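## Task

Move the green bin, and no other bin, to the bench edge closest to the arms. Then set the hook down flat on the bench next to that bin, with its handle sticking out past that same edge. Every other object has to finish resting on the surface it rests on now. Nothing counts as done if a robot is still holding it there at the end. Finish with all grippers open and the arms moved away.

## Robot and tools

ROBOTS. Three identical i2rt Big YAM arms, named arm1, arm2 and arm3, work at one bench. Each has six revolute joints, a two-finger gripper and a wrist camera (arm1_cam_wrist, arm2_cam_wrist, arm3_cam_wrist). Two fixed cameras, room_a and room_b, watch the room. The hand can reach roughly 1.0 m out from the joint 1 axis. With joints 1 and 6 at 0 and the hand level and pointing forward, the wrist camera rides above the hand looking toward the fingertips.

FRAME. There is one scene frame: origin on the floor, +z up. The hand point is the midpoint between the fingertips; the hand's z axis runs along the fingers and the fingers close along its y axis. Hand poses rely on each foot's true placement, which is never printed.

execute_actions. Argument "actions" is a list holding zero or one action. An action is an object keyed by arm name ("arm1", "arm2", "arm3"); each arm you include gets a "joints" object. Inside, any subset of joint1_rad, joint2_rad, joint3_rad, joint4_rad, joint5_rad, joint6_rad (radians) and gripper_m (metres between fingertips). Every value is an absolute target for that arm's joint, never an offset. Ranges and done-tolerances: joint1_rad -2.879 to 2.879 (±0.045, base yaw, positive counter-clockwise seen from above, 0 = direction the foot faces); joint2_rad 0 to 3.141 (±0.14, shoulder, 0 = upper arm pointing back and level, increasing lifts it up then forward); joint3_rad 0 to 3.019 (±0.09, elbow, 0 = folded, increasing opens); joint4_rad -1.692 to 1.57 (±0.055, hand pitch, positive tips fingers up); joint5_rad -1.57 to 1.57 (±0.03, hand sideways, positive toward the arm's right); joint6_rad -2.094 to 2.094 (±0.035, hand roll, positive clockwise viewed from behind); gripper_m 0 to 0.093 (±0.003). Grip force tops out near 50 to 62 N per pad. All named motions start at once and may finish at different moments; joints move at unequal speeds, so the hand can sweep a wide arc between postures. A joint or arm you omit may keep driving toward its earlier target. Any unknown key or out-of-range number rejects the entire call with no motion. Optional "cameras": list of camera names; omitted, null or ["all"] returns all, [] returns none. The result gives each arm's state (joint_positions, joint torques, joint_status, on_its_own) and end-of-call images, ordered as the "pictures" line lists them. An empty actions list just reports.

wait: "seconds" 0 to 10; commands nothing new and returns the same report. zoom_image: "camera" plus "region" [x0, y0, x1, y1] in pixels, (0,0) top-left, at most 504 by 504, on a camera's latest full image. read_manual: optional "section", only "licences". finished_scene: "scene" integer 1 or 2; ends that scene permanently, reports success and supplies the next scene's task. Replying without a tool call ends everything.

RESULT WORDS. "off_target": joint settled short of its target and may still be pushing. "contact_stop" or "time_out": the joint drops its target and holds where it stopped, except that after time_out it may keep a target (or one close to where it stands) and keep pushing; on_its_own then names it, with "held at" giving the held target, not the position. To relieve such a push, command the joint to its reported position. "joint command not followed" (often with a "cause:" line) means a safety check blocked that arm's joint targets, though any gripper target still ran; the named joints show "not_followed" and may be retried on later actions until the path clears or new targets pass. A tiny change from the current position may not move a joint. A joint carrying a load can sag. Once a call reports a stop, the rest of your calls in that reply are skipped. Torque readings are total drive output with per-arm offset, scale and noise; friction can mimic or mask load.

HEAT. Sustained effort warms motors, even while you think. "MOTOR HOT" appears from 85 °C; at 100 °C an "OVER-TEMPERATURE FAULT" makes that whole arm and gripper go limp and drop until cool, and affected keys read "limit_stop_at_motor_heat" (resend the target afterwards). Some heat persists into the next scene.

CAMERAS. Calibration lines give OpenCV-style K, distortion D, T_world_to_cam (4x4, metres, scene frame to camera) and pos_world. Room cameras may be off by a couple of degrees and several millimetres; wrist camera poses come from reported joint angles and inherit their errors. Results list cameras whose numbers changed.

CAUTIONS. The arms do not stop on contact and can push hard; avoid sustained pressing. Never let two arms squeeze against each other; the anti-collision check can react late and ignores fingers, gripper housings and wrist cameras. Do not drop, slam or knock objects, and never push anything off the bench or out of the work area. Loose items may occasionally get a brief external nudge. The simulation runs while you compose replies, with robots holding the last command. Everything must rest unsupported before the scene is ended, with grippers open and arms clear.

Each tool is called as name(argument=value, ...) on one line, values as JSON.

## Session

execute_actions(actions=[])

Scene clock: 0.00 s.
Joint torques (N m, as the arm reports them, + toward a larger angle): no reading
arm1.joint_positions: joint1_rad=-0.076 joint2_rad=+0.409 joint3_rad=+1.550 joint4_rad=-1.554 joint5_rad=-0.157 joint6_rad=+0.566 gripper_m=+0.094
arm1.joint_status: not commanded
arm1.hand: x=-0.9821 y=+0.0817 z=+1.2974 quat_wxyz=(-0.235, +0.400, -0.736, -0.493) (m; scene frame)
arm2.joint_positions: joint1_rad=-0.458 joint2_rad=+0.613 joint3_rad=+1.319 joint4_rad=-1.200 joint5_rad=-0.123 joint6_rad=-0.129 gripper_m=+0.094
arm2.joint_status: not commanded
arm2.hand: x=+0.1316 y=+0.2187 z=+1.2808 quat_wxyz=(-0.448, +0.475, -0.712, -0.260) (m; scene frame)
arm3.joint_positions: joint1_rad=+0.385 joint2_rad=+0.547 joint3_rad=+1.665 joint4_rad=-1.375 joint5_rad=-0.144 joint6_rad=+0.664 gripper_m=+0.094
arm3.joint_status: not commanded
arm3.hand: x=+0.8720 y=+0.1094 z=+1.3889 quat_wxyz=(-0.058, +0.551, -0.562, -0.615) (m; scene frame)
pictures: arm1_cam_wrist, arm2_cam_wrist, arm3_cam_wrist, room_a, room_b
Images, in order (width x height): arm1_cam_wrist 504x504, arm2_cam_wrist 504x504, arm3_cam_wrist 504x504, room_a 504x504, room_b 504x504.

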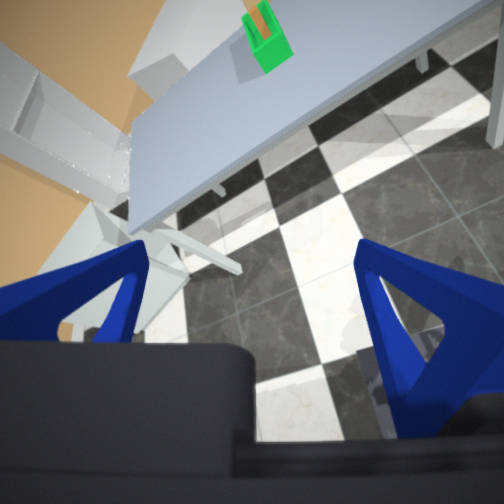

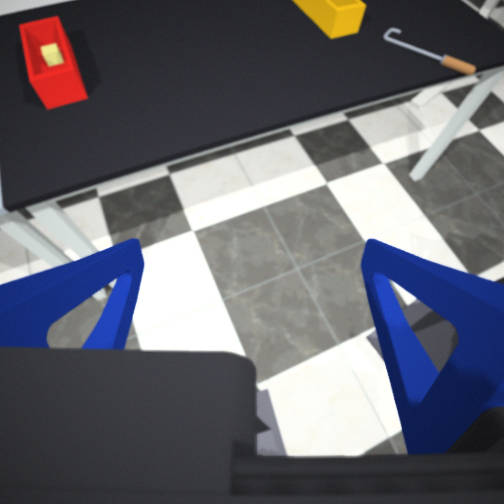

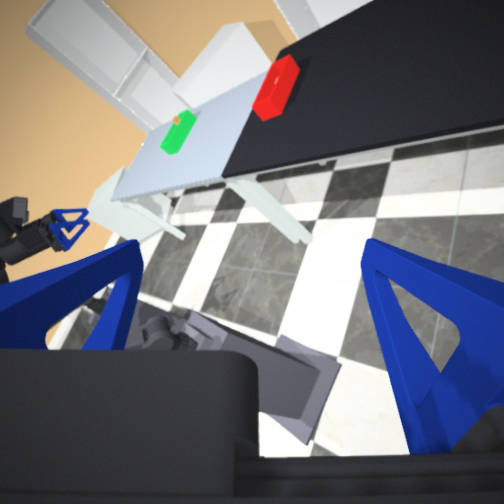

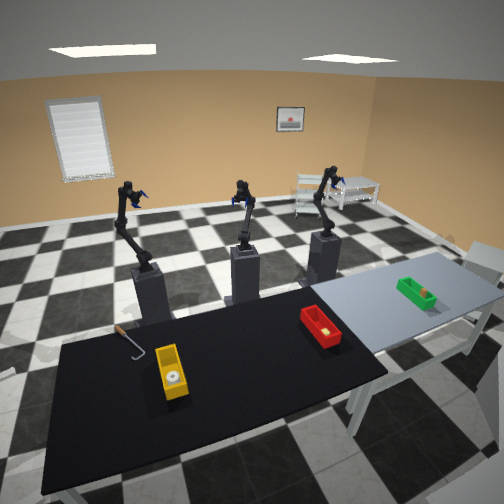

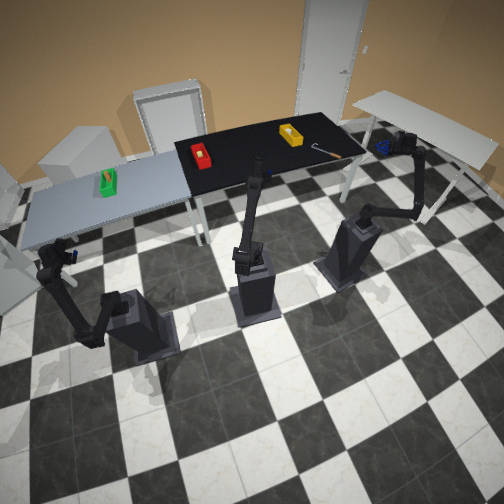

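zoom_image(camera="room_b", region=[0, 90, 200, 290])

zoom_image(camera="room_b", region=[180, 90, 380, 290])

zoom_image(camera="room_a", region=[300, 230, 504, 434])

zoom_image(camera="room_a", region=[40, 280, 240, 480])

Region (0, 90, 200, 290) of room_b's 504x504 image, scaled by 2.520, with more detail than that image has.

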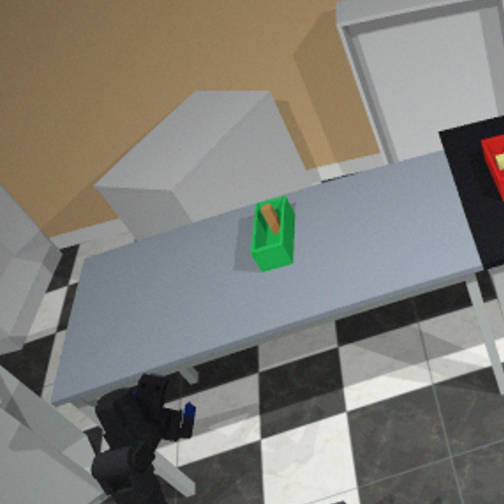

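Region (180, 90, 380, 290) of room_b's 504x504 image, scaled by 2.520, with more detail than that image has.

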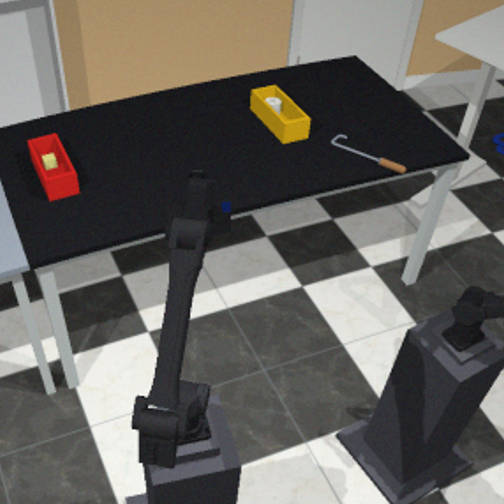

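Region (300, 230, 504, 434) of room_a's 504x504 image, scaled by 2.471, with more detail than that image has.

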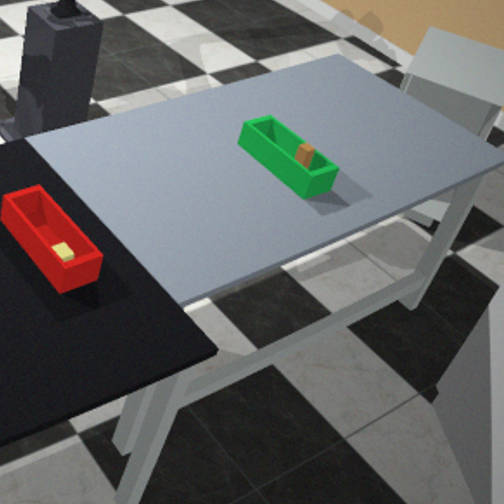

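Region (40, 280, 240, 480) of room_a's 504x504 image, scaled by 2.520, with more detail than that image has.

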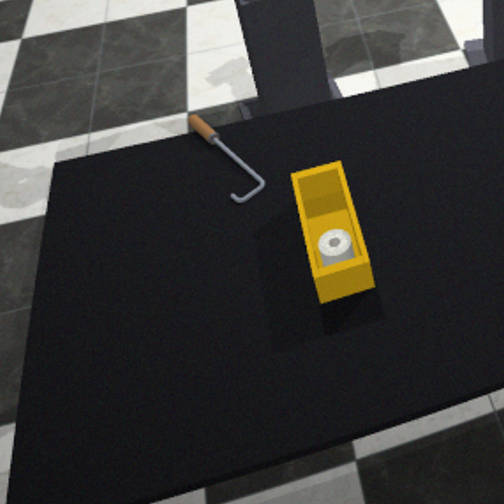

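execute_actions(actions=[{"arm3":{"joints":{"joint1_rad":-0.557,"joint2_rad":1.7,"joint3_rad":2.43,"joint4_rad":-1.166,"joint5_rad":-0.565,"joint6_rad":-0.856}}}], cameras=[])

execute_actions(actions=[{"arm3":{"joints":{"joint2_rad":2.38}}}], cameras=["arm3_cam_wrist","room_b","room_a"])

Scene clock: 48.90 s.
Joint torques (N m, as the arm reports them, + toward a larger angle): arm1=[ 1.02  6.86  6.79  2.24  0.   -0.07] | arm2=[0.67 0.   9.54 1.67 0.08 0.03] | arm3=[  1.01 -16.11  13.76   2.17  -0.21   0.04]
arm1.joint_positions: joint1_rad=-0.076 joint2_rad=+0.409 joint3_rad=+1.550 joint4_rad=-1.554 joint5_rad=-0.157 joint6_rad=+0.566 gripper_m=+0.094
arm1.joint_status: not commanded
arm1.hand: x=-0.9821 y=+0.0817 z=+1.2974 quat_wxyz=(-0.235, +0.400, -0.736, -0.493) (m; scene frame)
arm2.joint_positions: joint1_rad=-0.458 joint2_rad=+0.613 joint3_rad=+1.319 joint4_rad=-1.200 joint5_rad=-0.123 joint6_rad=-0.129 gripper_m=+0.094
arm2.joint_status: not commanded
arm2.hand: x=+0.1316 y=+0.2187 z=+1.2808 quat_wxyz=(-0.448, +0.475, -0.712, -0.260) (m; scene frame)
arm3.joint_positions: joint1_rad=-0.562 joint2_rad=+1.717 joint3_rad=+2.380 joint4_rad=-1.172 joint5_rad=-0.562 joint6_rad=-0.846 gripper_m=+0.094
arm3.joint_status: all done
arm3.hand: x=+1.1350 y=+0.6240 z=+1.3486 quat_wxyz=(-0.446, +0.770, -0.328, -0.317) (m; scene frame)
pictures: none
No camera images: the call's "cameras" was empty. Leave "cameras" out to get every camera's image.

Scene clock: 50.67 s.
Joint torques (N m, as the arm reports them, + toward a larger angle): arm1=[ 1.09  6.84  6.8   2.24  0.   -0.08] | arm2=[ 0.54 -0.29  9.58  1.64  0.08  0.03] | arm3=[  1.04 -27.84  14.61   1.37  -0.38   0.02]
arm1.joint_positions: joint1_rad=-0.076 joint2_rad=+0.409 joint3_rad=+1.550 joint4_rad=-1.554 joint5_rad=-0.157 joint6_rad=+0.566 gripper_m=+0.094
arm1.joint_status: not commanded
arm1.hand: x=-0.9821 y=+0.0817 z=+1.2974 quat_wxyz=(-0.235, +0.400, -0.736, -0.493) (m; scene frame)
arm2.joint_positions: joint1_rad=-0.458 joint2_rad=+0.613 joint3_rad=+1.319 joint4_rad=-1.200 joint5_rad=-0.123 joint6_rad=-0.129 gripper_m=+0.094
arm2.joint_status: not commanded
arm2.hand: x=+0.1316 y=+0.2187 z=+1.2808 quat_wxyz=(-0.448, +0.475, -0.712, -0.260) (m; scene frame)
arm3.joint_positions: joint1_rad=-0.562 joint2_rad=+2.413 joint3_rad=+2.382 joint4_rad=-1.171 joint5_rad=-0.563 joint6_rad=-0.847 gripper_m=+0.094
arm3.joint_status: all done
arm3.hand: x=+1.2004 y=+0.7883 z=+0.8418 quat_wxyz=(-0.134, +0.821, -0.465, -0.303) (m; scene frame)
pictures: arm3_cam_wrist, room_a, room_b
camera_calibration (this result's frames):
arm3_cam_wrist: T_world_to_cam=[[0.842319, 0.535481, -0.0613117, -1.3849], [0.53422, -0.844545, -0.0367712, 0.0623401], [-0.0714708, -0.00178086, -0.997441, 1.04726], [0, 0, 0, 1]] pos_world=[1.20807, 0.7961, 0.961958]
Images, in order (width x height): arm3_cam_wrist 504x504, room_a 504x504, room_b 504x504.

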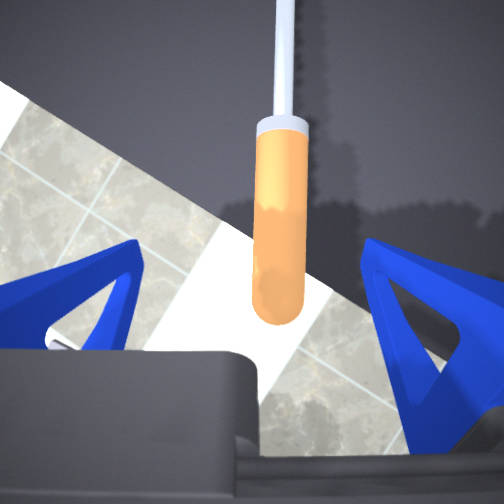

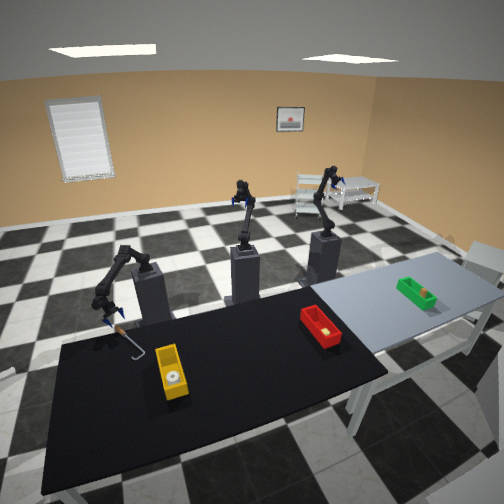

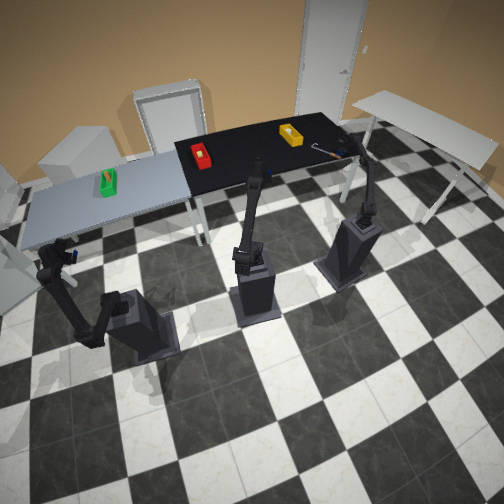

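execute_actions(actions=[{"arm3":{"joints":{"joint2_rad":2.5,"joint3_rad":2.537,"joint4_rad":-1.135}}}], cameras=["arm3_cam_wrist","room_b"])

Scene clock: 57.67 s.
Joint torques (N m, as the arm reports them, + toward a larger angle): arm1=[ 1.05  6.93  6.79  2.25  0.01 -0.08] | arm2=[ 0.47 -0.24  9.55  1.62  0.07  0.05] | arm3=[  1.13 -23.86  15.79   1.78  -0.39  -0.05]
arm1.joint_positions: joint1_rad=-0.076 joint2_rad=+0.409 joint3_rad=+1.550 joint4_rad=-1.554 joint5_rad=-0.157 joint6_rad=+0.566 gripper_m=+0.094
arm1.joint_status: not commanded
arm1.hand: x=-0.9821 y=+0.0817 z=+1.2974 quat_wxyz=(-0.235, +0.400, -0.736, -0.493) (m; scene frame)
arm2.joint_positions: joint1_rad=-0.458 joint2_rad=+0.613 joint3_rad=+1.319 joint4_rad=-1.200 joint5_rad=-0.123 joint6_rad=-0.129 gripper_m=+0.094
arm2.joint_status: not commanded
arm2.hand: x=+0.1316 y=+0.2187 z=+1.2808 quat_wxyz=(-0.448, +0.475, -0.712, -0.260) (m; scene frame)
arm3.joint_positions: joint1_rad=-0.562 joint2_rad=+2.484 joint3_rad=+2.480 joint4_rad=-1.148 joint5_rad=-0.563 joint6_rad=-0.847 gripper_m=+0.094
arm3.joint_status: all done
arm3.hand: x=+1.2100 y=+0.8104 z=+0.8332 quat_wxyz=(-0.158, +0.821, -0.456, -0.305) (m; scene frame)
pictures: arm3_cam_wrist, room_b
camera_calibration (this result's frames):
arm3_cam_wrist: T_world_to_cam=[[0.843474, 0.536838, -0.0188827, -1.44316], [0.534748, -0.842487, -0.0652632, 0.0969717], [-0.0509442, 0.0449503, -0.997689, 0.976848], [0, 0, 0, 1]] pos_world=[1.21518, 0.812531, 0.953669]
Images, in order (width x height): arm3_cam_wrist 504x504, room_b 504x504.

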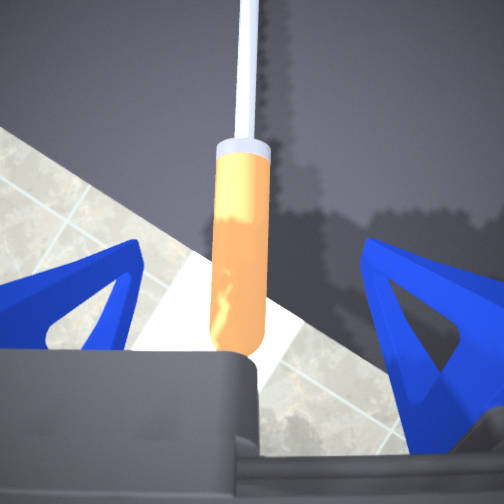

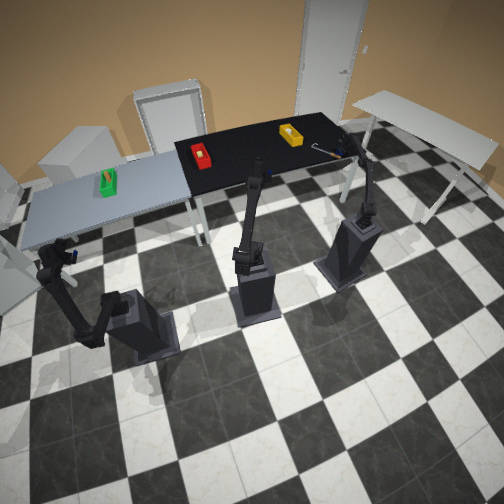

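execute_actions(actions=[{"arm3":{"joints":{"joint2_rad":2.55,"joint4_rad":-1.09}}}], cameras=["arm3_cam_wrist","room_b"])

zoom_image(camera="room_b", region=[290, 110, 390, 210])

Scene clock: 61.93 s.
Joint torques (N m, as the arm reports them, + toward a larger angle): arm1=[ 1.03  6.86  6.8   2.25  0.   -0.08] | arm2=[ 0.4  -0.3   9.56  1.63  0.07  0.03] | arm3=[  1.07 -23.7   15.     1.98  -0.37  -0.01]
arm1.joint_positions: joint1_rad=-0.076 joint2_rad=+0.409 joint3_rad=+1.550 joint4_rad=-1.554 joint5_rad=-0.157 joint6_rad=+0.566 gripper_m=+0.094
arm1.joint_status: not commanded
arm1.hand: x=-0.9821 y=+0.0817 z=+1.2974 quat_wxyz=(-0.235, +0.400, -0.736, -0.493) (m; scene frame)
arm2.joint_positions: joint1_rad=-0.458 joint2_rad=+0.613 joint3_rad=+1.319 joint4_rad=-1.200 joint5_rad=-0.123 joint6_rad=-0.129 gripper_m=+0.094
arm2.joint_status: not commanded
arm2.hand: x=+0.1316 y=+0.2187 z=+1.2808 quat_wxyz=(-0.448, +0.475, -0.712, -0.260) (m; scene frame)
arm3.joint_positions: joint1_rad=-0.562 joint2_rad=+2.541 joint3_rad=+2.483 joint4_rad=-1.105 joint5_rad=-0.563 joint6_rad=-0.847 gripper_m=+0.094
arm3.joint_status: all done
arm3.hand: x=+1.2122 y=+0.8167 z=+0.7920 quat_wxyz=(-0.153, +0.821, -0.458, -0.305) (m; scene frame)
pictures: arm3_cam_wrist, room_b
camera_calibration (this result's frames):
arm3_cam_wrist: T_world_to_cam=[[0.843284, 0.5367, -0.0287053, -1.44115], [0.534574, -0.843082, -0.0586819, 0.0939323], [-0.0556955, 0.0341404, -0.997864, 0.950284], [0, 0, 0, 1]] pos_world=[1.21801, 0.820214, 0.912398]
Images, in order (width x height): arm3_cam_wrist 504x504, room_b 504x504.

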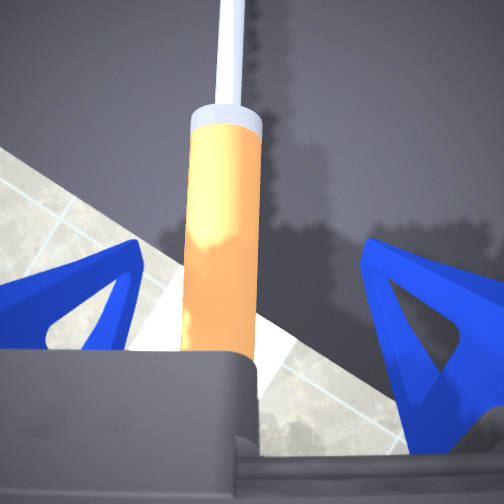

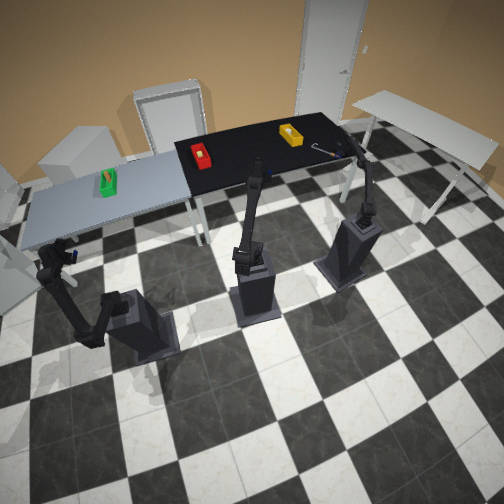

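Region (290, 110, 390, 210) of room_b's 504x504 image, scaled by 5.040, with more detail than that image has.

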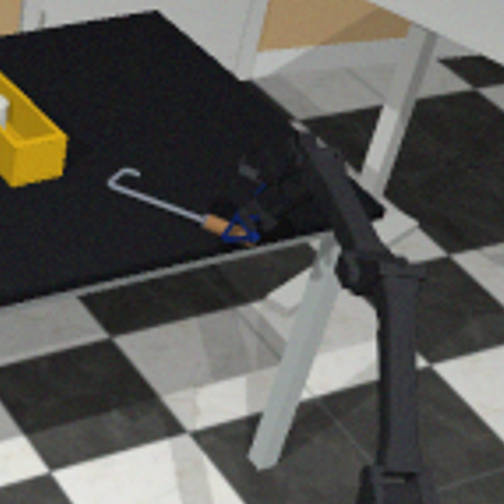

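execute_actions(actions=[{"arm3":{"joints":{"joint1_rad":-0.535,"joint2_rad":2.565}}}], cameras=[])

execute_actions(actions=[{"arm3":{"joints":{"gripper_m":0.0}}}], cameras=["arm3_cam_wrist"])

Scene clock: 67.27 s.
Joint torques (N m, as the arm reports them, + toward a larger angle): arm1=[ 1.09  6.88  6.79  2.24  0.   -0.07] | arm2=[ 0.64 -0.38  9.58  1.65  0.07  0.03] | arm3=[  1.24 -23.73  15.3    1.81  -0.38  -0.03]
arm1.joint_positions: joint1_rad=-0.076 joint2_rad=+0.409 joint3_rad=+1.550 joint4_rad=-1.554 joint5_rad=-0.157 joint6_rad=+0.566 gripper_m=+0.094
arm1.joint_status: not commanded
arm1.hand: x=-0.9821 y=+0.0817 z=+1.2974 quat_wxyz=(-0.235, +0.400, -0.736, -0.493) (m; scene frame)
arm2.joint_positions: joint1_rad=-0.458 joint2_rad=+0.613 joint3_rad=+1.319 joint4_rad=-1.200 joint5_rad=-0.123 joint6_rad=-0.129 gripper_m=+0.094
arm2.joint_status: not commanded
arm2.hand: x=+0.1316 y=+0.2187 z=+1.2808 quat_wxyz=(-0.448, +0.475, -0.712, -0.260) (m; scene frame)
arm3.joint_positions: joint1_rad=-0.533 joint2_rad=+2.541 joint3_rad=+2.483 joint4_rad=-1.105 joint5_rad=-0.563 joint6_rad=-0.847 gripper_m=+0.094
arm3.joint_status: all done
arm3.hand: x=+1.1893 y=+0.8236 z=+0.7922 quat_wxyz=(-0.149, +0.827, -0.447, -0.307) (m; scene frame)
pictures: none
No camera images: the call's "cameras" was empty. Leave "cameras" out to get every camera's image.

Scene clock: 68.00 s.
Joint torques (N m, as the arm reports them, + toward a larger angle): arm1=[ 1.07  6.9   6.78  2.24  0.   -0.08] | arm2=[ 0.66 -0.19  9.59  1.6   0.07  0.04] | arm3=[  0.8  -23.73  15.36   1.73  -0.46   0.01]
arm1.joint_positions: joint1_rad=-0.076 joint2_rad=+0.409 joint3_rad=+1.550 joint4_rad=-1.554 joint5_rad=-0.157 joint6_rad=+0.566 gripper_m=+0.094
arm1.joint_status: not commanded
arm1.hand: x=-0.9821 y=+0.0817 z=+1.2974 quat_wxyz=(-0.235, +0.400, -0.736, -0.493) (m; scene frame)
arm2.joint_positions: joint1_rad=-0.458 joint2_rad=+0.613 joint3_rad=+1.319 joint4_rad=-1.200 joint5_rad=-0.123 joint6_rad=-0.129 gripper_m=+0.094
arm2.joint_status: not commanded
arm2.hand: x=+0.1316 y=+0.2187 z=+1.2808 quat_wxyz=(-0.448, +0.475, -0.712, -0.260) (m; scene frame)
arm3.joint_positions: joint1_rad=-0.534 joint2_rad=+2.541 joint3_rad=+2.483 joint4_rad=-1.102 joint5_rad=-0.561 joint6_rad=-0.848 gripper_m=+0.029
arm3.joint_status: gripper_m off_target (ended at +0.029, target +0.000)
arm3.hand: x=+1.1904 y=+0.8239 z=+0.7921 quat_wxyz=(-0.150, +0.827, -0.446, -0.306) (m; scene frame)
pictures: arm3_cam_wrist
camera_calibration (this result's frames):
arm3_cam_wrist: T_world_to_cam=[[0.828185, 0.559914, -0.0246016, -1.43103], [0.557902, -0.827803, -0.0590492, 0.0715946], [-0.0534278, 0.0351783, -0.997952, 0.945425], [0, 0, 0, 1]] pos_world=[1.19573, 0.827263, 0.91251]
Images, in order (width x height): arm3_cam_wrist 504x504.

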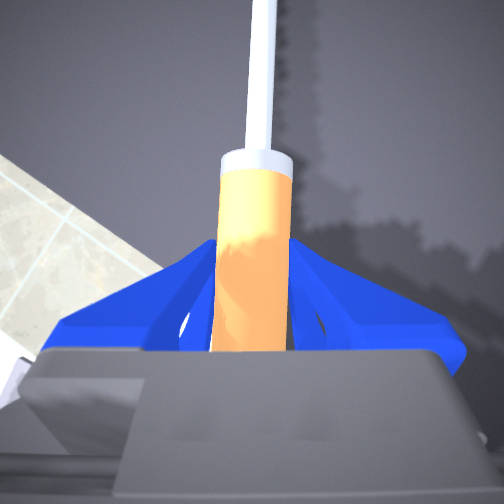

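execute_actions(actions=[{"arm3":{"joints":{"joint2_rad":2.3,"joint4_rad":-1.3}}}], cameras=["arm3_cam_wrist","room_b"])

Scene clock: 76.63 s.
Joint torques (N m, as the arm reports them, + toward a larger angle): arm1=[ 1.08  6.9   6.79  2.24  0.   -0.08] | arm2=[ 0.5  -0.23  9.57  1.6   0.07  0.04] | arm3=[  0.99 -26.8   15.     0.96  -0.71   0.01]
arm1.joint_positions: joint1_rad=-0.076 joint2_rad=+0.409 joint3_rad=+1.550 joint4_rad=-1.554 joint5_rad=-0.157 joint6_rad=+0.566 gripper_m=+0.094
arm1.joint_status: not commanded
arm1.hand: x=-0.9821 y=+0.0817 z=+1.2974 quat_wxyz=(-0.235, +0.400, -0.736, -0.493) (m; scene frame)
arm2.joint_positions: joint1_rad=-0.458 joint2_rad=+0.613 joint3_rad=+1.319 joint4_rad=-1.200 joint5_rad=-0.123 joint6_rad=-0.129 gripper_m=+0.094
arm2.joint_status: not commanded
arm2.hand: x=+0.1316 y=+0.2187 z=+1.2808 quat_wxyz=(-0.448, +0.475, -0.712, -0.260) (m; scene frame)
arm3.joint_positions: joint1_rad=-0.535 joint2_rad=+2.335 joint3_rad=+2.484 joint4_rad=-1.299 joint5_rad=-0.553 joint6_rad=-0.849 gripper_m=+0.029
arm3.joint_status: all done
arm3.hand: x=+1.1777 y=+0.7839 z=+0.9396 quat_wxyz=(-0.157, +0.828, -0.445, -0.303) (m; scene frame)
pictures: arm3_cam_wrist, room_b
camera_calibration (this result's frames):
arm3_cam_wrist: T_world_to_cam=[[0.830113, 0.557497, -0.01046, -1.40808], [0.556049, -0.829062, -0.0588647, 0.0572669], [-0.0414889, 0.0430481, -0.998211, 1.07341], [0, 0, 0, 1]] pos_world=[1.18156, 0.786271, 1.06013]
Images, in order (width x height): arm3_cam_wrist 504x504, room_b 504x504.

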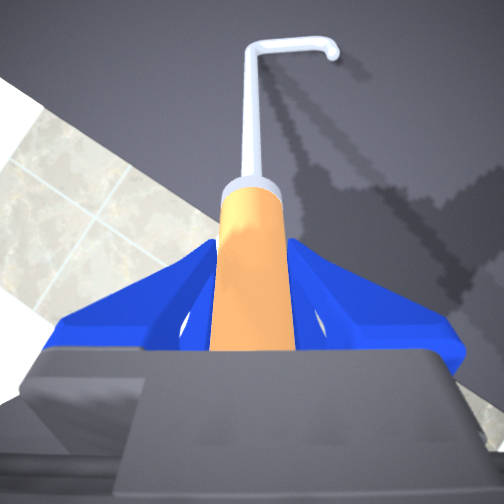

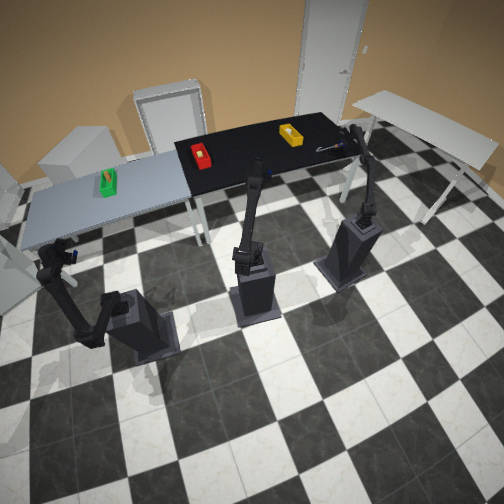

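execute_actions(actions=[{"arm3":{"joints":{"joint2_rad":2.15,"joint4_rad":-1.3}}}], cameras=["arm3_cam_wrist","room_b","room_a"])

Scene clock: 82.93 s.
Joint torques (N m, as the arm reports them, + toward a larger angle): arm1=[ 1.05  6.89  6.8   2.24  0.   -0.07] | arm2=[ 0.61 -0.21  9.55  1.64  0.07  0.04] | arm3=[  0.24 -26.54  15.08   1.69  -0.79  -0.01]
arm1.joint_positions: joint1_rad=-0.076 joint2_rad=+0.409 joint3_rad=+1.550 joint4_rad=-1.554 joint5_rad=-0.157 joint6_rad=+0.566 gripper_m=+0.094
arm1.joint_status: not commanded
arm1.hand: x=-0.9821 y=+0.0817 z=+1.2974 quat_wxyz=(-0.235, +0.400, -0.736, -0.493) (m; scene frame)
arm2.joint_positions: joint1_rad=-0.458 joint2_rad=+0.613 joint3_rad=+1.319 joint4_rad=-1.200 joint5_rad=-0.123 joint6_rad=-0.129 gripper_m=+0.094
arm2.joint_status: not commanded
arm2.hand: x=+0.1316 y=+0.2187 z=+1.2808 quat_wxyz=(-0.448, +0.475, -0.712, -0.260) (m; scene frame)
arm3.joint_positions: joint1_rad=-0.535 joint2_rad=+2.203 joint3_rad=+2.484 joint4_rad=-1.308 joint5_rad=-0.551 joint6_rad=-0.849 gripper_m=+0.029
arm3.joint_status: all done
arm3.hand: x=+1.1718 y=+0.7648 z=+1.0397 quat_wxyz=(-0.214, +0.824, -0.425, -0.307) (m; scene frame)
pictures: arm3_cam_wrist, room_a, room_b
camera_calibration (this result's frames):
arm3_cam_wrist: T_world_to_cam=[[0.829685, 0.550636, 0.0917754, -1.49211], [0.558197, -0.820193, -0.125303, 0.110406], [0.00627725, 0.155191, -0.987865, 1.02143], [0, 0, 0, 1]] pos_world=[1.16994, 0.75365, 1.15981]
Images, in order (width x height): arm3_cam_wrist 504x504, room_a 504x504, room_b 504x504.

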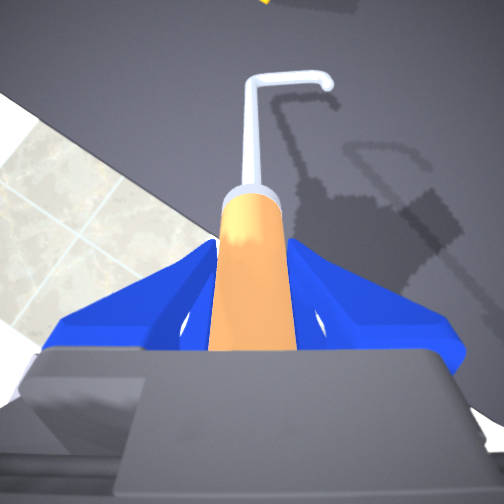

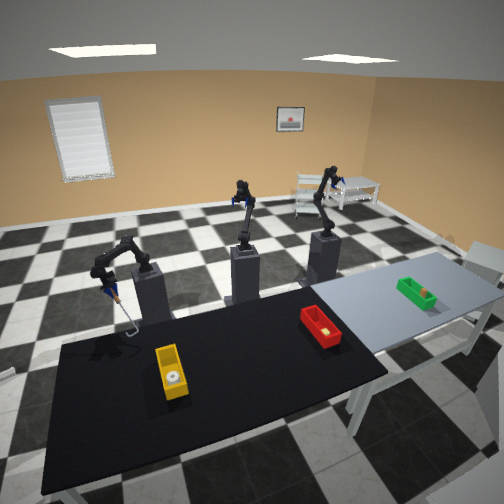

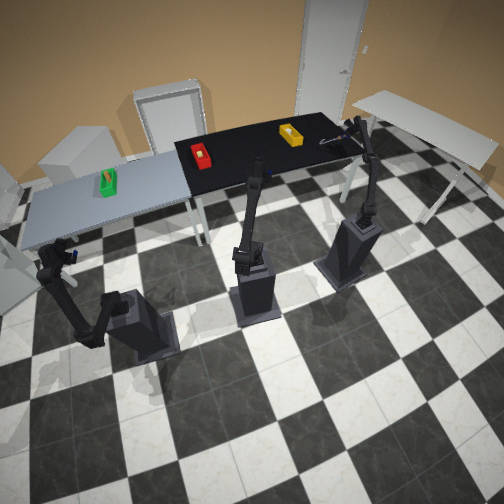

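execute_actions(actions=[{"arm3":{"joints":{"joint2_rad":1.6,"joint3_rad":2.1,"joint4_rad":-1.56,"joint5_rad":0,"joint6_rad":-1.126}},"arm2":{"joints":{"joint1_rad":-0.86,"joint2_rad":1.3,"joint3_rad":0.45,"joint4_rad":0.85,"joint5_rad":0,"joint6_rad":0}}}], cameras=[])

execute_actions(actions=[{"arm3":{"joints":{"joint1_rad":0.873,"joint2_rad":1.8,"joint3_rad":1.86}}}])

Scene clock: 101.17 s.
Joint torques (N m, as the arm reports them, + toward a larger angle): arm1=[ 1.03  6.88  6.8   2.24  0.   -0.08] | arm2=[ 1.01 -9.99  6.5   2.22  0.14  0.12] | arm3=[  0.33 -16.27  12.05   1.75  -0.03   0.04]
arm1.joint_positions: joint1_rad=-0.076 joint2_rad=+0.409 joint3_rad=+1.550 joint4_rad=-1.554 joint5_rad=-0.157 joint6_rad=+0.566 gripper_m=+0.094
arm1.joint_status: not commanded
arm1.hand: x=-0.9821 y=+0.0817 z=+1.2974 quat_wxyz=(-0.235, +0.400, -0.736, -0.493) (m; scene frame)
arm2.joint_positions: joint1_rad=-0.864 joint2_rad=+1.299 joint3_rad=+0.462 joint4_rad=+0.832 joint5_rad=-0.001 joint6_rad=-0.010 gripper_m=+0.094
arm2.joint_status: all done
arm2.hand: x=+0.4160 y=+0.2582 z=+0.9742 quat_wxyz=(-0.679, +0.200, -0.678, -0.196) (m; scene frame)
arm3.joint_positions: joint1_rad=-0.535 joint2_rad=+1.621 joint3_rad=+2.073 joint4_rad=-1.567 joint5_rad=-0.002 joint6_rad=-1.118 gripper_m=+0.029
arm3.joint_status: all done
arm3.hand: x=+1.1725 y=+0.5247 z=+1.1757 quat_wxyz=(-0.229, +0.888, -0.398, -0.014) (m; scene frame)
pictures: none
No camera images: the call's "cameras" was empty. Leave "cameras" out to get every camera's image.

Scene clock: 103.10 s.
Joint torques (N m, as the arm reports them, + toward a larger angle): arm1=[ 1.07  6.86  6.79  2.23  0.   -0.08] | arm2=[ 1.18 -9.94  6.52  2.19  0.14  0.13] | arm3=[ -0.63 -23.42  13.82  -0.16   0.03   0.02]
arm1.joint_positions: joint1_rad=-0.076 joint2_rad=+0.409 joint3_rad=+1.550 joint4_rad=-1.554 joint5_rad=-0.157 joint6_rad=+0.566 gripper_m=+0.094
arm1.joint_status: not commanded
arm1.hand: x=-0.9821 y=+0.0817 z=+1.2974 quat_wxyz=(-0.235, +0.400, -0.736, -0.493) (m; scene frame)
arm2.joint_positions: joint1_rad=-0.864 joint2_rad=+1.299 joint3_rad=+0.462 joint4_rad=+0.832 joint5_rad=-0.001 joint6_rad=-0.010 gripper_m=+0.094
arm2.joint_status: not commanded
arm2.hand: x=+0.4160 y=+0.2582 z=+0.9742 quat_wxyz=(-0.679, +0.200, -0.678, -0.196) (m; scene frame)
arm3.joint_positions: joint1_rad=+0.877 joint2_rad=+1.869 joint3_rad=+1.813 joint4_rad=-1.549 joint5_rad=-0.003 joint6_rad=-1.119 gripper_m=+0.029
arm3.joint_status: all done
arm3.hand: x=+0.4709 y=+0.3052 z=+0.9326 quat_wxyz=(+0.007, +0.959, +0.282, +0.008) (m; scene frame)
pictures: arm1_cam_wrist, arm2_cam_wrist, arm3_cam_wrist, room_a, room_b
camera_calibration (this result's frames):
arm2_cam_wrist: T_world_to_cam=[[0.540501, -0.841307, -0.00786783, -0.000162319], [-0.502469, -0.315284, -0.805059, 1.07637], [0.674821, 0.439088, -0.593142, 0.302721], [0, 0, 0, 1]] pos_world=[0.336649, 0.206305, 1.0461]
arm3_cam_wrist: T_world_to_cam=[[-0.544257, 0.838649, -0.0212772, 0.0168269], [0.661519, 0.444626, 0.603904, -1.00351], [0.515924, 0.314604, -0.796773, 0.524479], [0, 0, 0, 1]] pos_world=[0.402409, 0.267073, 1.02427]
Images, in order (width x height): arm1_cam_wrist 504x504, arm2_cam_wrist 504x504, arm3_cam_wrist 504x504, room_a 504x504, room_b 504x504.

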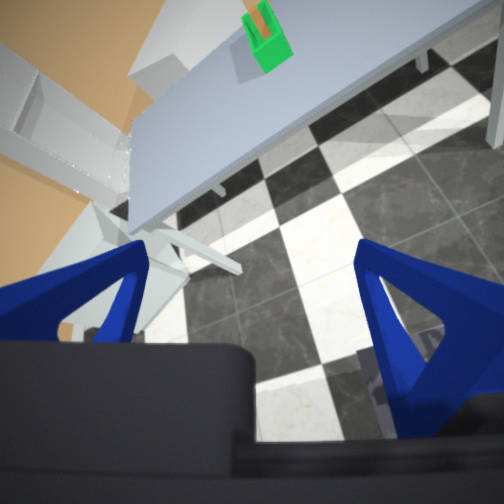

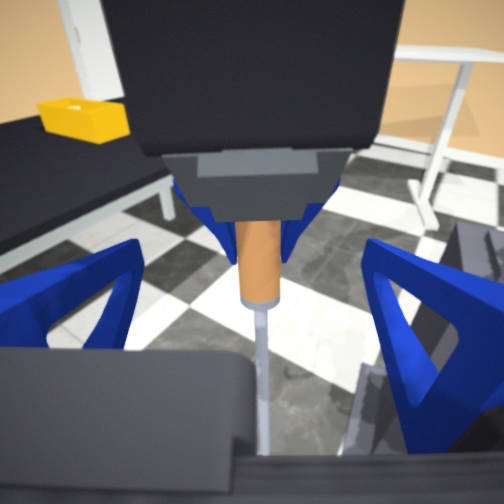

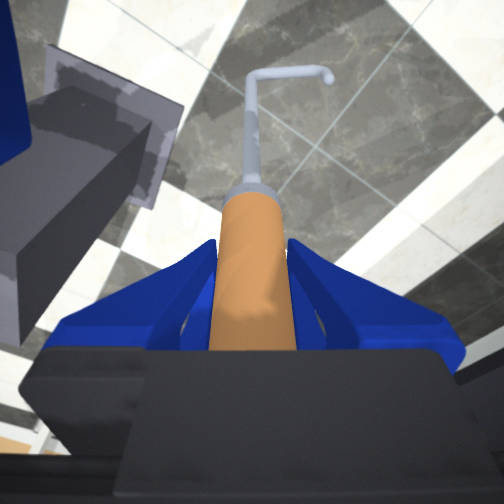

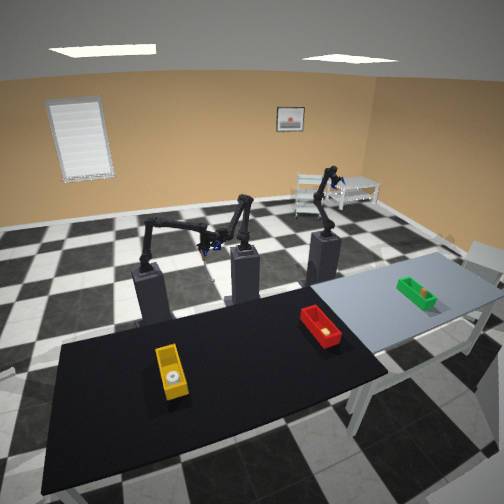

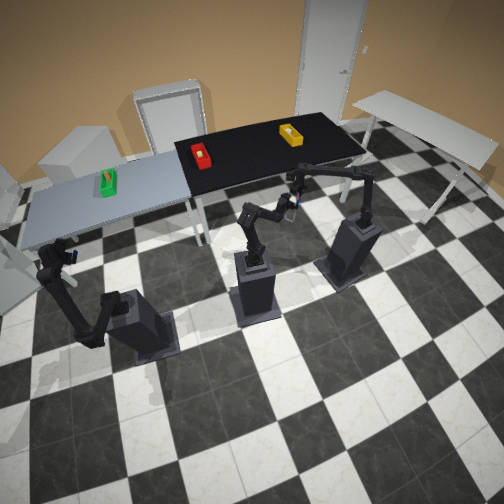

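execute_actions(actions=[{"arm3":{"joints":{"joint1_rad":0.6}}}], cameras=[])

execute_actions(actions=[{"arm2":{"joints":{"joint1_rad":-0.845,"joint2_rad":1.83,"joint3_rad":0.36,"joint4_rad":1.48}}}], cameras=[])

execute_actions(actions=[{"arm3":{"joints":{"joint1_rad":0.873}}}], cameras=["arm2_cam_wrist","room_a","room_b"])

Scene clock: 111.90 s.
Joint torques (N m, as the arm reports them, + toward a larger angle): arm1=[ 1.07  6.86  6.79  2.24  0.   -0.07] | arm2=[  1.15 -10.03   6.5    2.19   0.15   0.14] | arm3=[  0.67 -23.15  14.01  -0.36   0.     0.02]
arm1.joint_positions: joint1_rad=-0.076 joint2_rad=+0.409 joint3_rad=+1.550 joint4_rad=-1.554 joint5_rad=-0.157 joint6_rad=+0.566 gripper_m=+0.094
arm1.joint_status: not commanded
arm1.hand: x=-0.9821 y=+0.0817 z=+1.2974 quat_wxyz=(-0.235, +0.400, -0.736, -0.493) (m; scene frame)
arm2.joint_positions: joint1_rad=-0.864 joint2_rad=+1.299 joint3_rad=+0.462 joint4_rad=+0.832 joint5_rad=-0.001 joint6_rad=-0.010 gripper_m=+0.094
arm2.joint_status: not commanded
arm2.hand: x=+0.4160 y=+0.2582 z=+0.9742 quat_wxyz=(-0.679, +0.200, -0.678, -0.196) (m; scene frame)
arm3.joint_positions: joint1_rad=+0.605 joint2_rad=+1.869 joint3_rad=+1.813 joint4_rad=-1.549 joint5_rad=-0.001 joint6_rad=-1.119 gripper_m=+0.029
arm3.joint_status: all done
arm3.hand: x=+0.5687 y=+0.4256 z=+0.9332 quat_wxyz=(+0.008, +0.989, +0.150, +0.006) (m; scene frame)
pictures: none
No camera images: the call's "cameras" was empty. Leave "cameras" out to get every camera's image.

Scene clock: 113.23 s.
Joint torques (N m, as the arm reports them, + toward a larger angle): arm1=[ 1.07  6.89  6.79  2.24  0.01 -0.07] | arm2=[  1.18 -11.19   2.28   2.2    0.15   0.13] | arm3=[ -0.36 -22.89  13.78  -0.26  -0.01  -0.02]
arm1.joint_positions: joint1_rad=-0.076 joint2_rad=+0.409 joint3_rad=+1.550 joint4_rad=-1.554 joint5_rad=-0.157 joint6_rad=+0.566 gripper_m=+0.094
arm1.joint_status: not commanded
arm1.hand: x=-0.9821 y=+0.0817 z=+1.2974 quat_wxyz=(-0.235, +0.400, -0.736, -0.493) (m; scene frame)
arm2.joint_positions: joint1_rad=-0.850 joint2_rad=+1.814 joint3_rad=+0.369 joint4_rad=+1.462 joint5_rad=-0.001 joint6_rad=-0.009 gripper_m=+0.094
arm2.joint_status: all done
arm2.hand: x=+0.4002 y=+0.2567 z=+0.8522 quat_wxyz=(-0.685, +0.202, -0.670, -0.203) (m; scene frame)
arm3.joint_positions: joint1_rad=+0.605 joint2_rad=+1.869 joint3_rad=+1.813 joint4_rad=-1.549 joint5_rad=-0.001 joint6_rad=-1.119 gripper_m=+0.029
arm3.joint_status: not commanded
arm3.hand: x=+0.5687 y=+0.4256 z=+0.9332 quat_wxyz=(+0.008, +0.989, +0.150, +0.006) (m; scene frame)
pictures: none
No camera images: the call's "cameras" was empty. Leave "cameras" out to get every camera's image.

Scene clock: 114.83 s.
Joint torques (N m, as the arm reports them, + toward a larger angle): arm1=[ 1.05  6.88  6.79  2.23  0.   -0.08] | arm2=[  1.1  -11.15   2.25   2.21   0.14   0.14] | arm3=[  0.58 -23.07  13.94  -0.12  -0.14   0.04]
arm1.joint_positions: joint1_rad=-0.076 joint2_rad=+0.409 joint3_rad=+1.550 joint4_rad=-1.554 joint5_rad=-0.157 joint6_rad=+0.566 gripper_m=+0.094
arm1.joint_status: not commanded
arm1.hand: x=-0.9821 y=+0.0817 z=+1.2974 quat_wxyz=(-0.235, +0.400, -0.736, -0.493) (m; scene frame)
arm2.joint_positions: joint1_rad=-0.850 joint2_rad=+1.814 joint3_rad=+0.369 joint4_rad=+1.462 joint5_rad=-0.001 joint6_rad=-0.009 gripper_m=+0.094
arm2.joint_status: not commanded
arm2.hand: x=+0.4002 y=+0.2567 z=+0.8522 quat_wxyz=(-0.685, +0.202, -0.670, -0.203) (m; scene frame)
arm3.joint_positions: joint1_rad=+0.869 joint2_rad=+1.869 joint3_rad=+1.813 joint4_rad=-1.550 joint5_rad=+0.002 joint6_rad=-1.120 gripper_m=+0.029
arm3.joint_status: all done
arm3.hand: x=+0.4739 y=+0.3098 z=+0.9326 quat_wxyz=(+0.006, +0.960, +0.279, +0.010) (m; scene frame)
pictures: arm2_cam_wrist, room_a, room_b
camera_calibration (this result's frames):
arm2_cam_wrist: T_world_to_cam=[[0.552387, -0.833549, -0.00809773, -0.000399055], [-0.48361, -0.312542, -0.817581, 0.972125], [0.678963, 0.455537, -0.575757, 0.220976], [0, 0, 0, 1]] pos_world=[0.320315, 0.202835, 0.922016]
Images, in order (width x height): arm2_cam_wrist 504x504, room_a 504x504, room_b 504x504.

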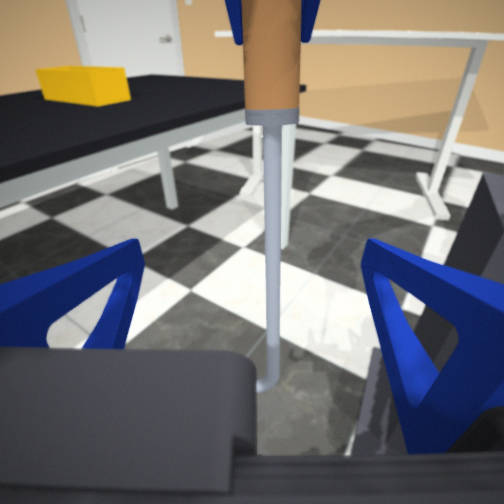

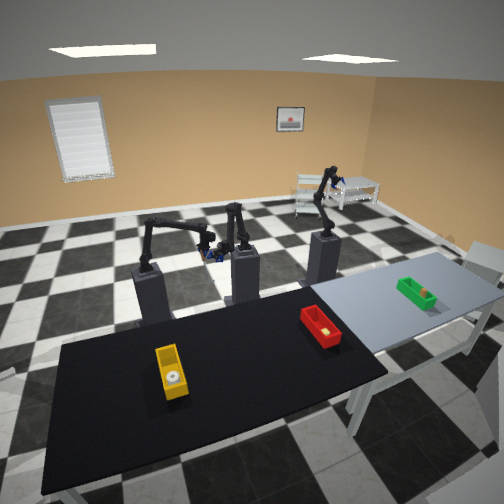

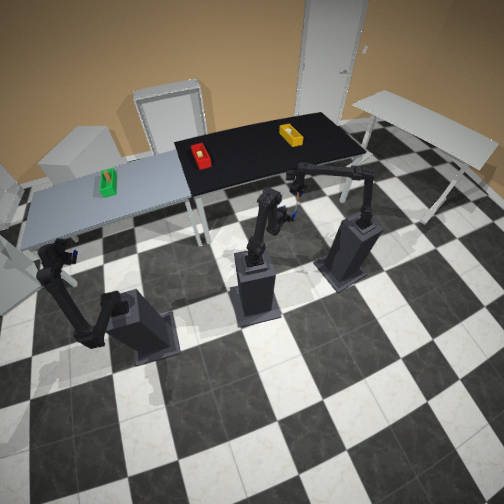

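execute_actions(actions=[{"arm2":{"joints":{"joint1_rad":-0.875,"joint2_rad":1.95,"joint3_rad":0.68,"joint4_rad":1.28}}}], cameras=["arm2_cam_wrist","arm3_cam_wrist","room_a"])

Scene clock: 119.40 s.
Joint torques (N m, as the arm reports them, + toward a larger angle): arm1=[ 1.02  6.9   6.79  2.24  0.   -0.08] | arm2=[  0.2  -15.97   5.15   1.23   0.14   0.13] | arm3=[  0.63 -23.52  13.78  -0.32  -0.09   0.07]
arm1.joint_positions: joint1_rad=-0.076 joint2_rad=+0.409 joint3_rad=+1.550 joint4_rad=-1.554 joint5_rad=-0.157 joint6_rad=+0.566 gripper_m=+0.094
arm1.joint_status: not commanded
arm1.hand: x=-0.9821 y=+0.0817 z=+1.2974 quat_wxyz=(-0.235, +0.400, -0.736, -0.493) (m; scene frame)
arm2.joint_positions: joint1_rad=-0.871 joint2_rad=+1.944 joint3_rad=+0.667 joint4_rad=+1.291 joint5_rad=-0.001 joint6_rad=-0.009 gripper_m=+0.094
arm2.joint_status: all done
arm2.hand: x=+0.4962 y=+0.3052 z=+0.8419 quat_wxyz=(-0.686, +0.195, -0.673, -0.196) (m; scene frame)
arm3.joint_positions: joint1_rad=+0.869 joint2_rad=+1.869 joint3_rad=+1.813 joint4_rad=-1.550 joint5_rad=+0.002 joint6_rad=-1.120 gripper_m=+0.029
arm3.joint_status: not commanded
arm3.hand: x=+0.4739 y=+0.3098 z=+0.9326 quat_wxyz=(+0.006, +0.960, +0.279, +0.010) (m; scene frame)
pictures: arm2_cam_wrist, arm3_cam_wrist, room_a
camera_calibration (this result's frames):
arm2_cam_wrist: T_world_to_cam=[[0.534768, -0.844959, -0.00820868, -0.000706555], [-0.492013, -0.303464, -0.815986, 1.02538], [0.686983, 0.440402, -0.578013, 0.130273], [0, 0, 0, 1]] pos_world=[0.415383, 0.253197, 0.91199]
arm3_cam_wrist: T_world_to_cam=[[-0.537861, 0.842793, -0.020164, 0.00927582], [0.663183, 0.437761, 0.607086, -1.00922], [0.520474, 0.313155, -0.79438, 0.517548], [0, 0, 0, 1]] pos_world=[0.404917, 0.271907, 1.024]
Images, in order (width x height): arm2_cam_wrist 504x504, arm3_cam_wrist 504x504, room_a 504x504.

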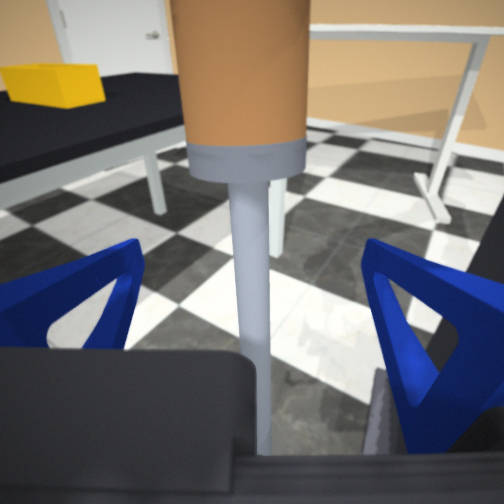

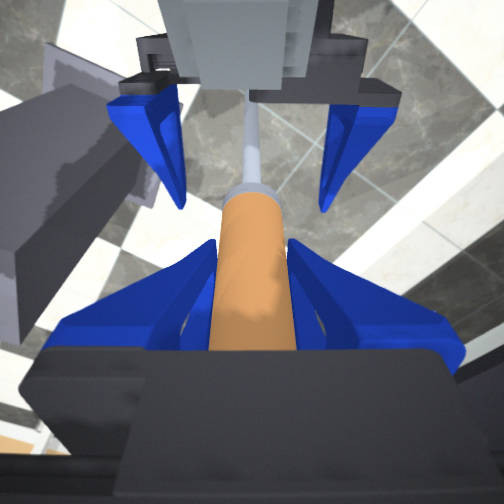

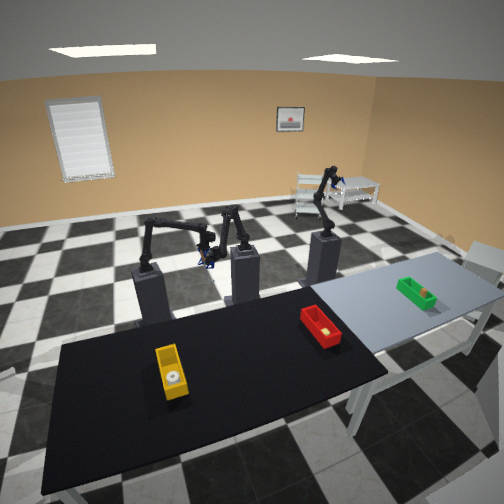

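Centred and deep enough.

execute_actions(actions=[{"arm2":{"joints":{"gripper_m":0.0}}}], cameras=["arm2_cam_wrist","arm3_cam_wrist"])

Scene clock: 121.70 s.
Joint torques (N m, as the arm reports them, + toward a larger angle): arm1=[ 1.09  6.88  6.8   2.23  0.   -0.08] | arm2=[  0.55 -16.03   5.08   1.16   0.24   0.33] | arm3=[  1.29 -23.44  13.84  -0.34  -0.22  -0.01]
arm1.joint_positions: joint1_rad=-0.076 joint2_rad=+0.409 joint3_rad=+1.550 joint4_rad=-1.554 joint5_rad=-0.157 joint6_rad=+0.566 gripper_m=+0.094
arm1.joint_status: not commanded
arm1.hand: x=-0.9821 y=+0.0817 z=+1.2974 quat_wxyz=(-0.235, +0.400, -0.736, -0.493) (m; scene frame)
arm2.joint_positions: joint1_rad=-0.870 joint2_rad=+1.944 joint3_rad=+0.667 joint4_rad=+1.291 joint5_rad=-0.003 joint6_rad=-0.028 gripper_m=+0.008
arm2.joint_status: gripper_m off_target (ended at +0.008, target +0.000)
arm2.hand: x=+0.4957 y=+0.3060 z=+0.8419 quat_wxyz=(-0.688, +0.203, -0.670, -0.191) (m; scene frame)
arm3.joint_positions: joint1_rad=+0.869 joint2_rad=+1.868 joint3_rad=+1.813 joint4_rad=-1.550 joint5_rad=+0.004 joint6_rad=-1.120 gripper_m=+0.029
arm3.joint_status: not commanded
arm3.hand: x=+0.4740 y=+0.3098 z=+0.9333 quat_wxyz=(+0.005, +0.960, +0.279, +0.011) (m; scene frame)
pictures: arm2_cam_wrist, arm3_cam_wrist
camera_calibration (this result's frames):
arm2_cam_wrist: T_world_to_cam=[[0.537347, -0.843291, 0.0109155, -0.0176946], [-0.482724, -0.318154, -0.815939, 1.02523], [0.691546, 0.433173, -0.578036, 0.130238], [0, 0, 0, 1]] pos_world=[0.414345, 0.254844, 0.912]
arm3_cam_wrist: T_world_to_cam=[[-0.538546, 0.842401, -0.0181411, 0.00795041], [0.662679, 0.436752, 0.608362, -1.01024], [0.520408, 0.315609, -0.793452, 0.516451], [0, 0, 0, 1]] pos_world=[0.404981, 0.27153, 1.02451]
Images, in order (width x height): arm2_cam_wrist 504x504, arm3_cam_wrist 504x504.

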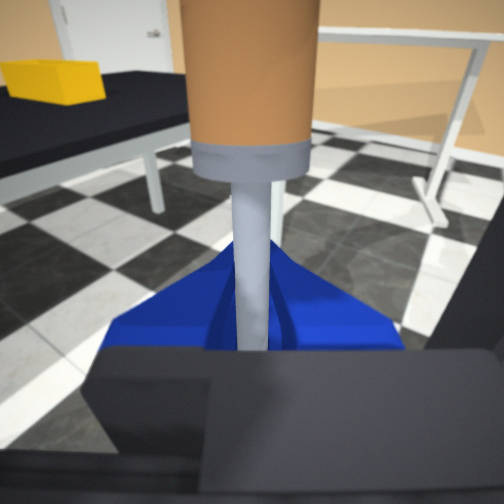

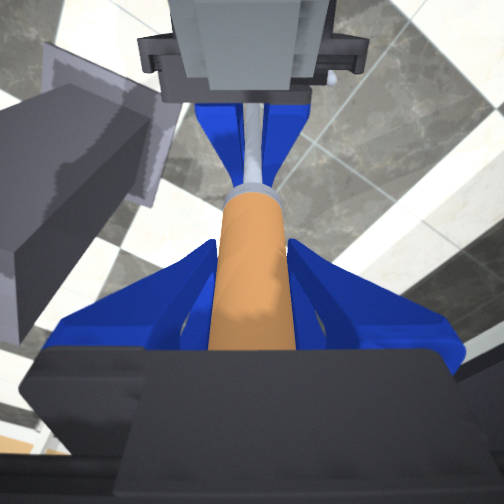

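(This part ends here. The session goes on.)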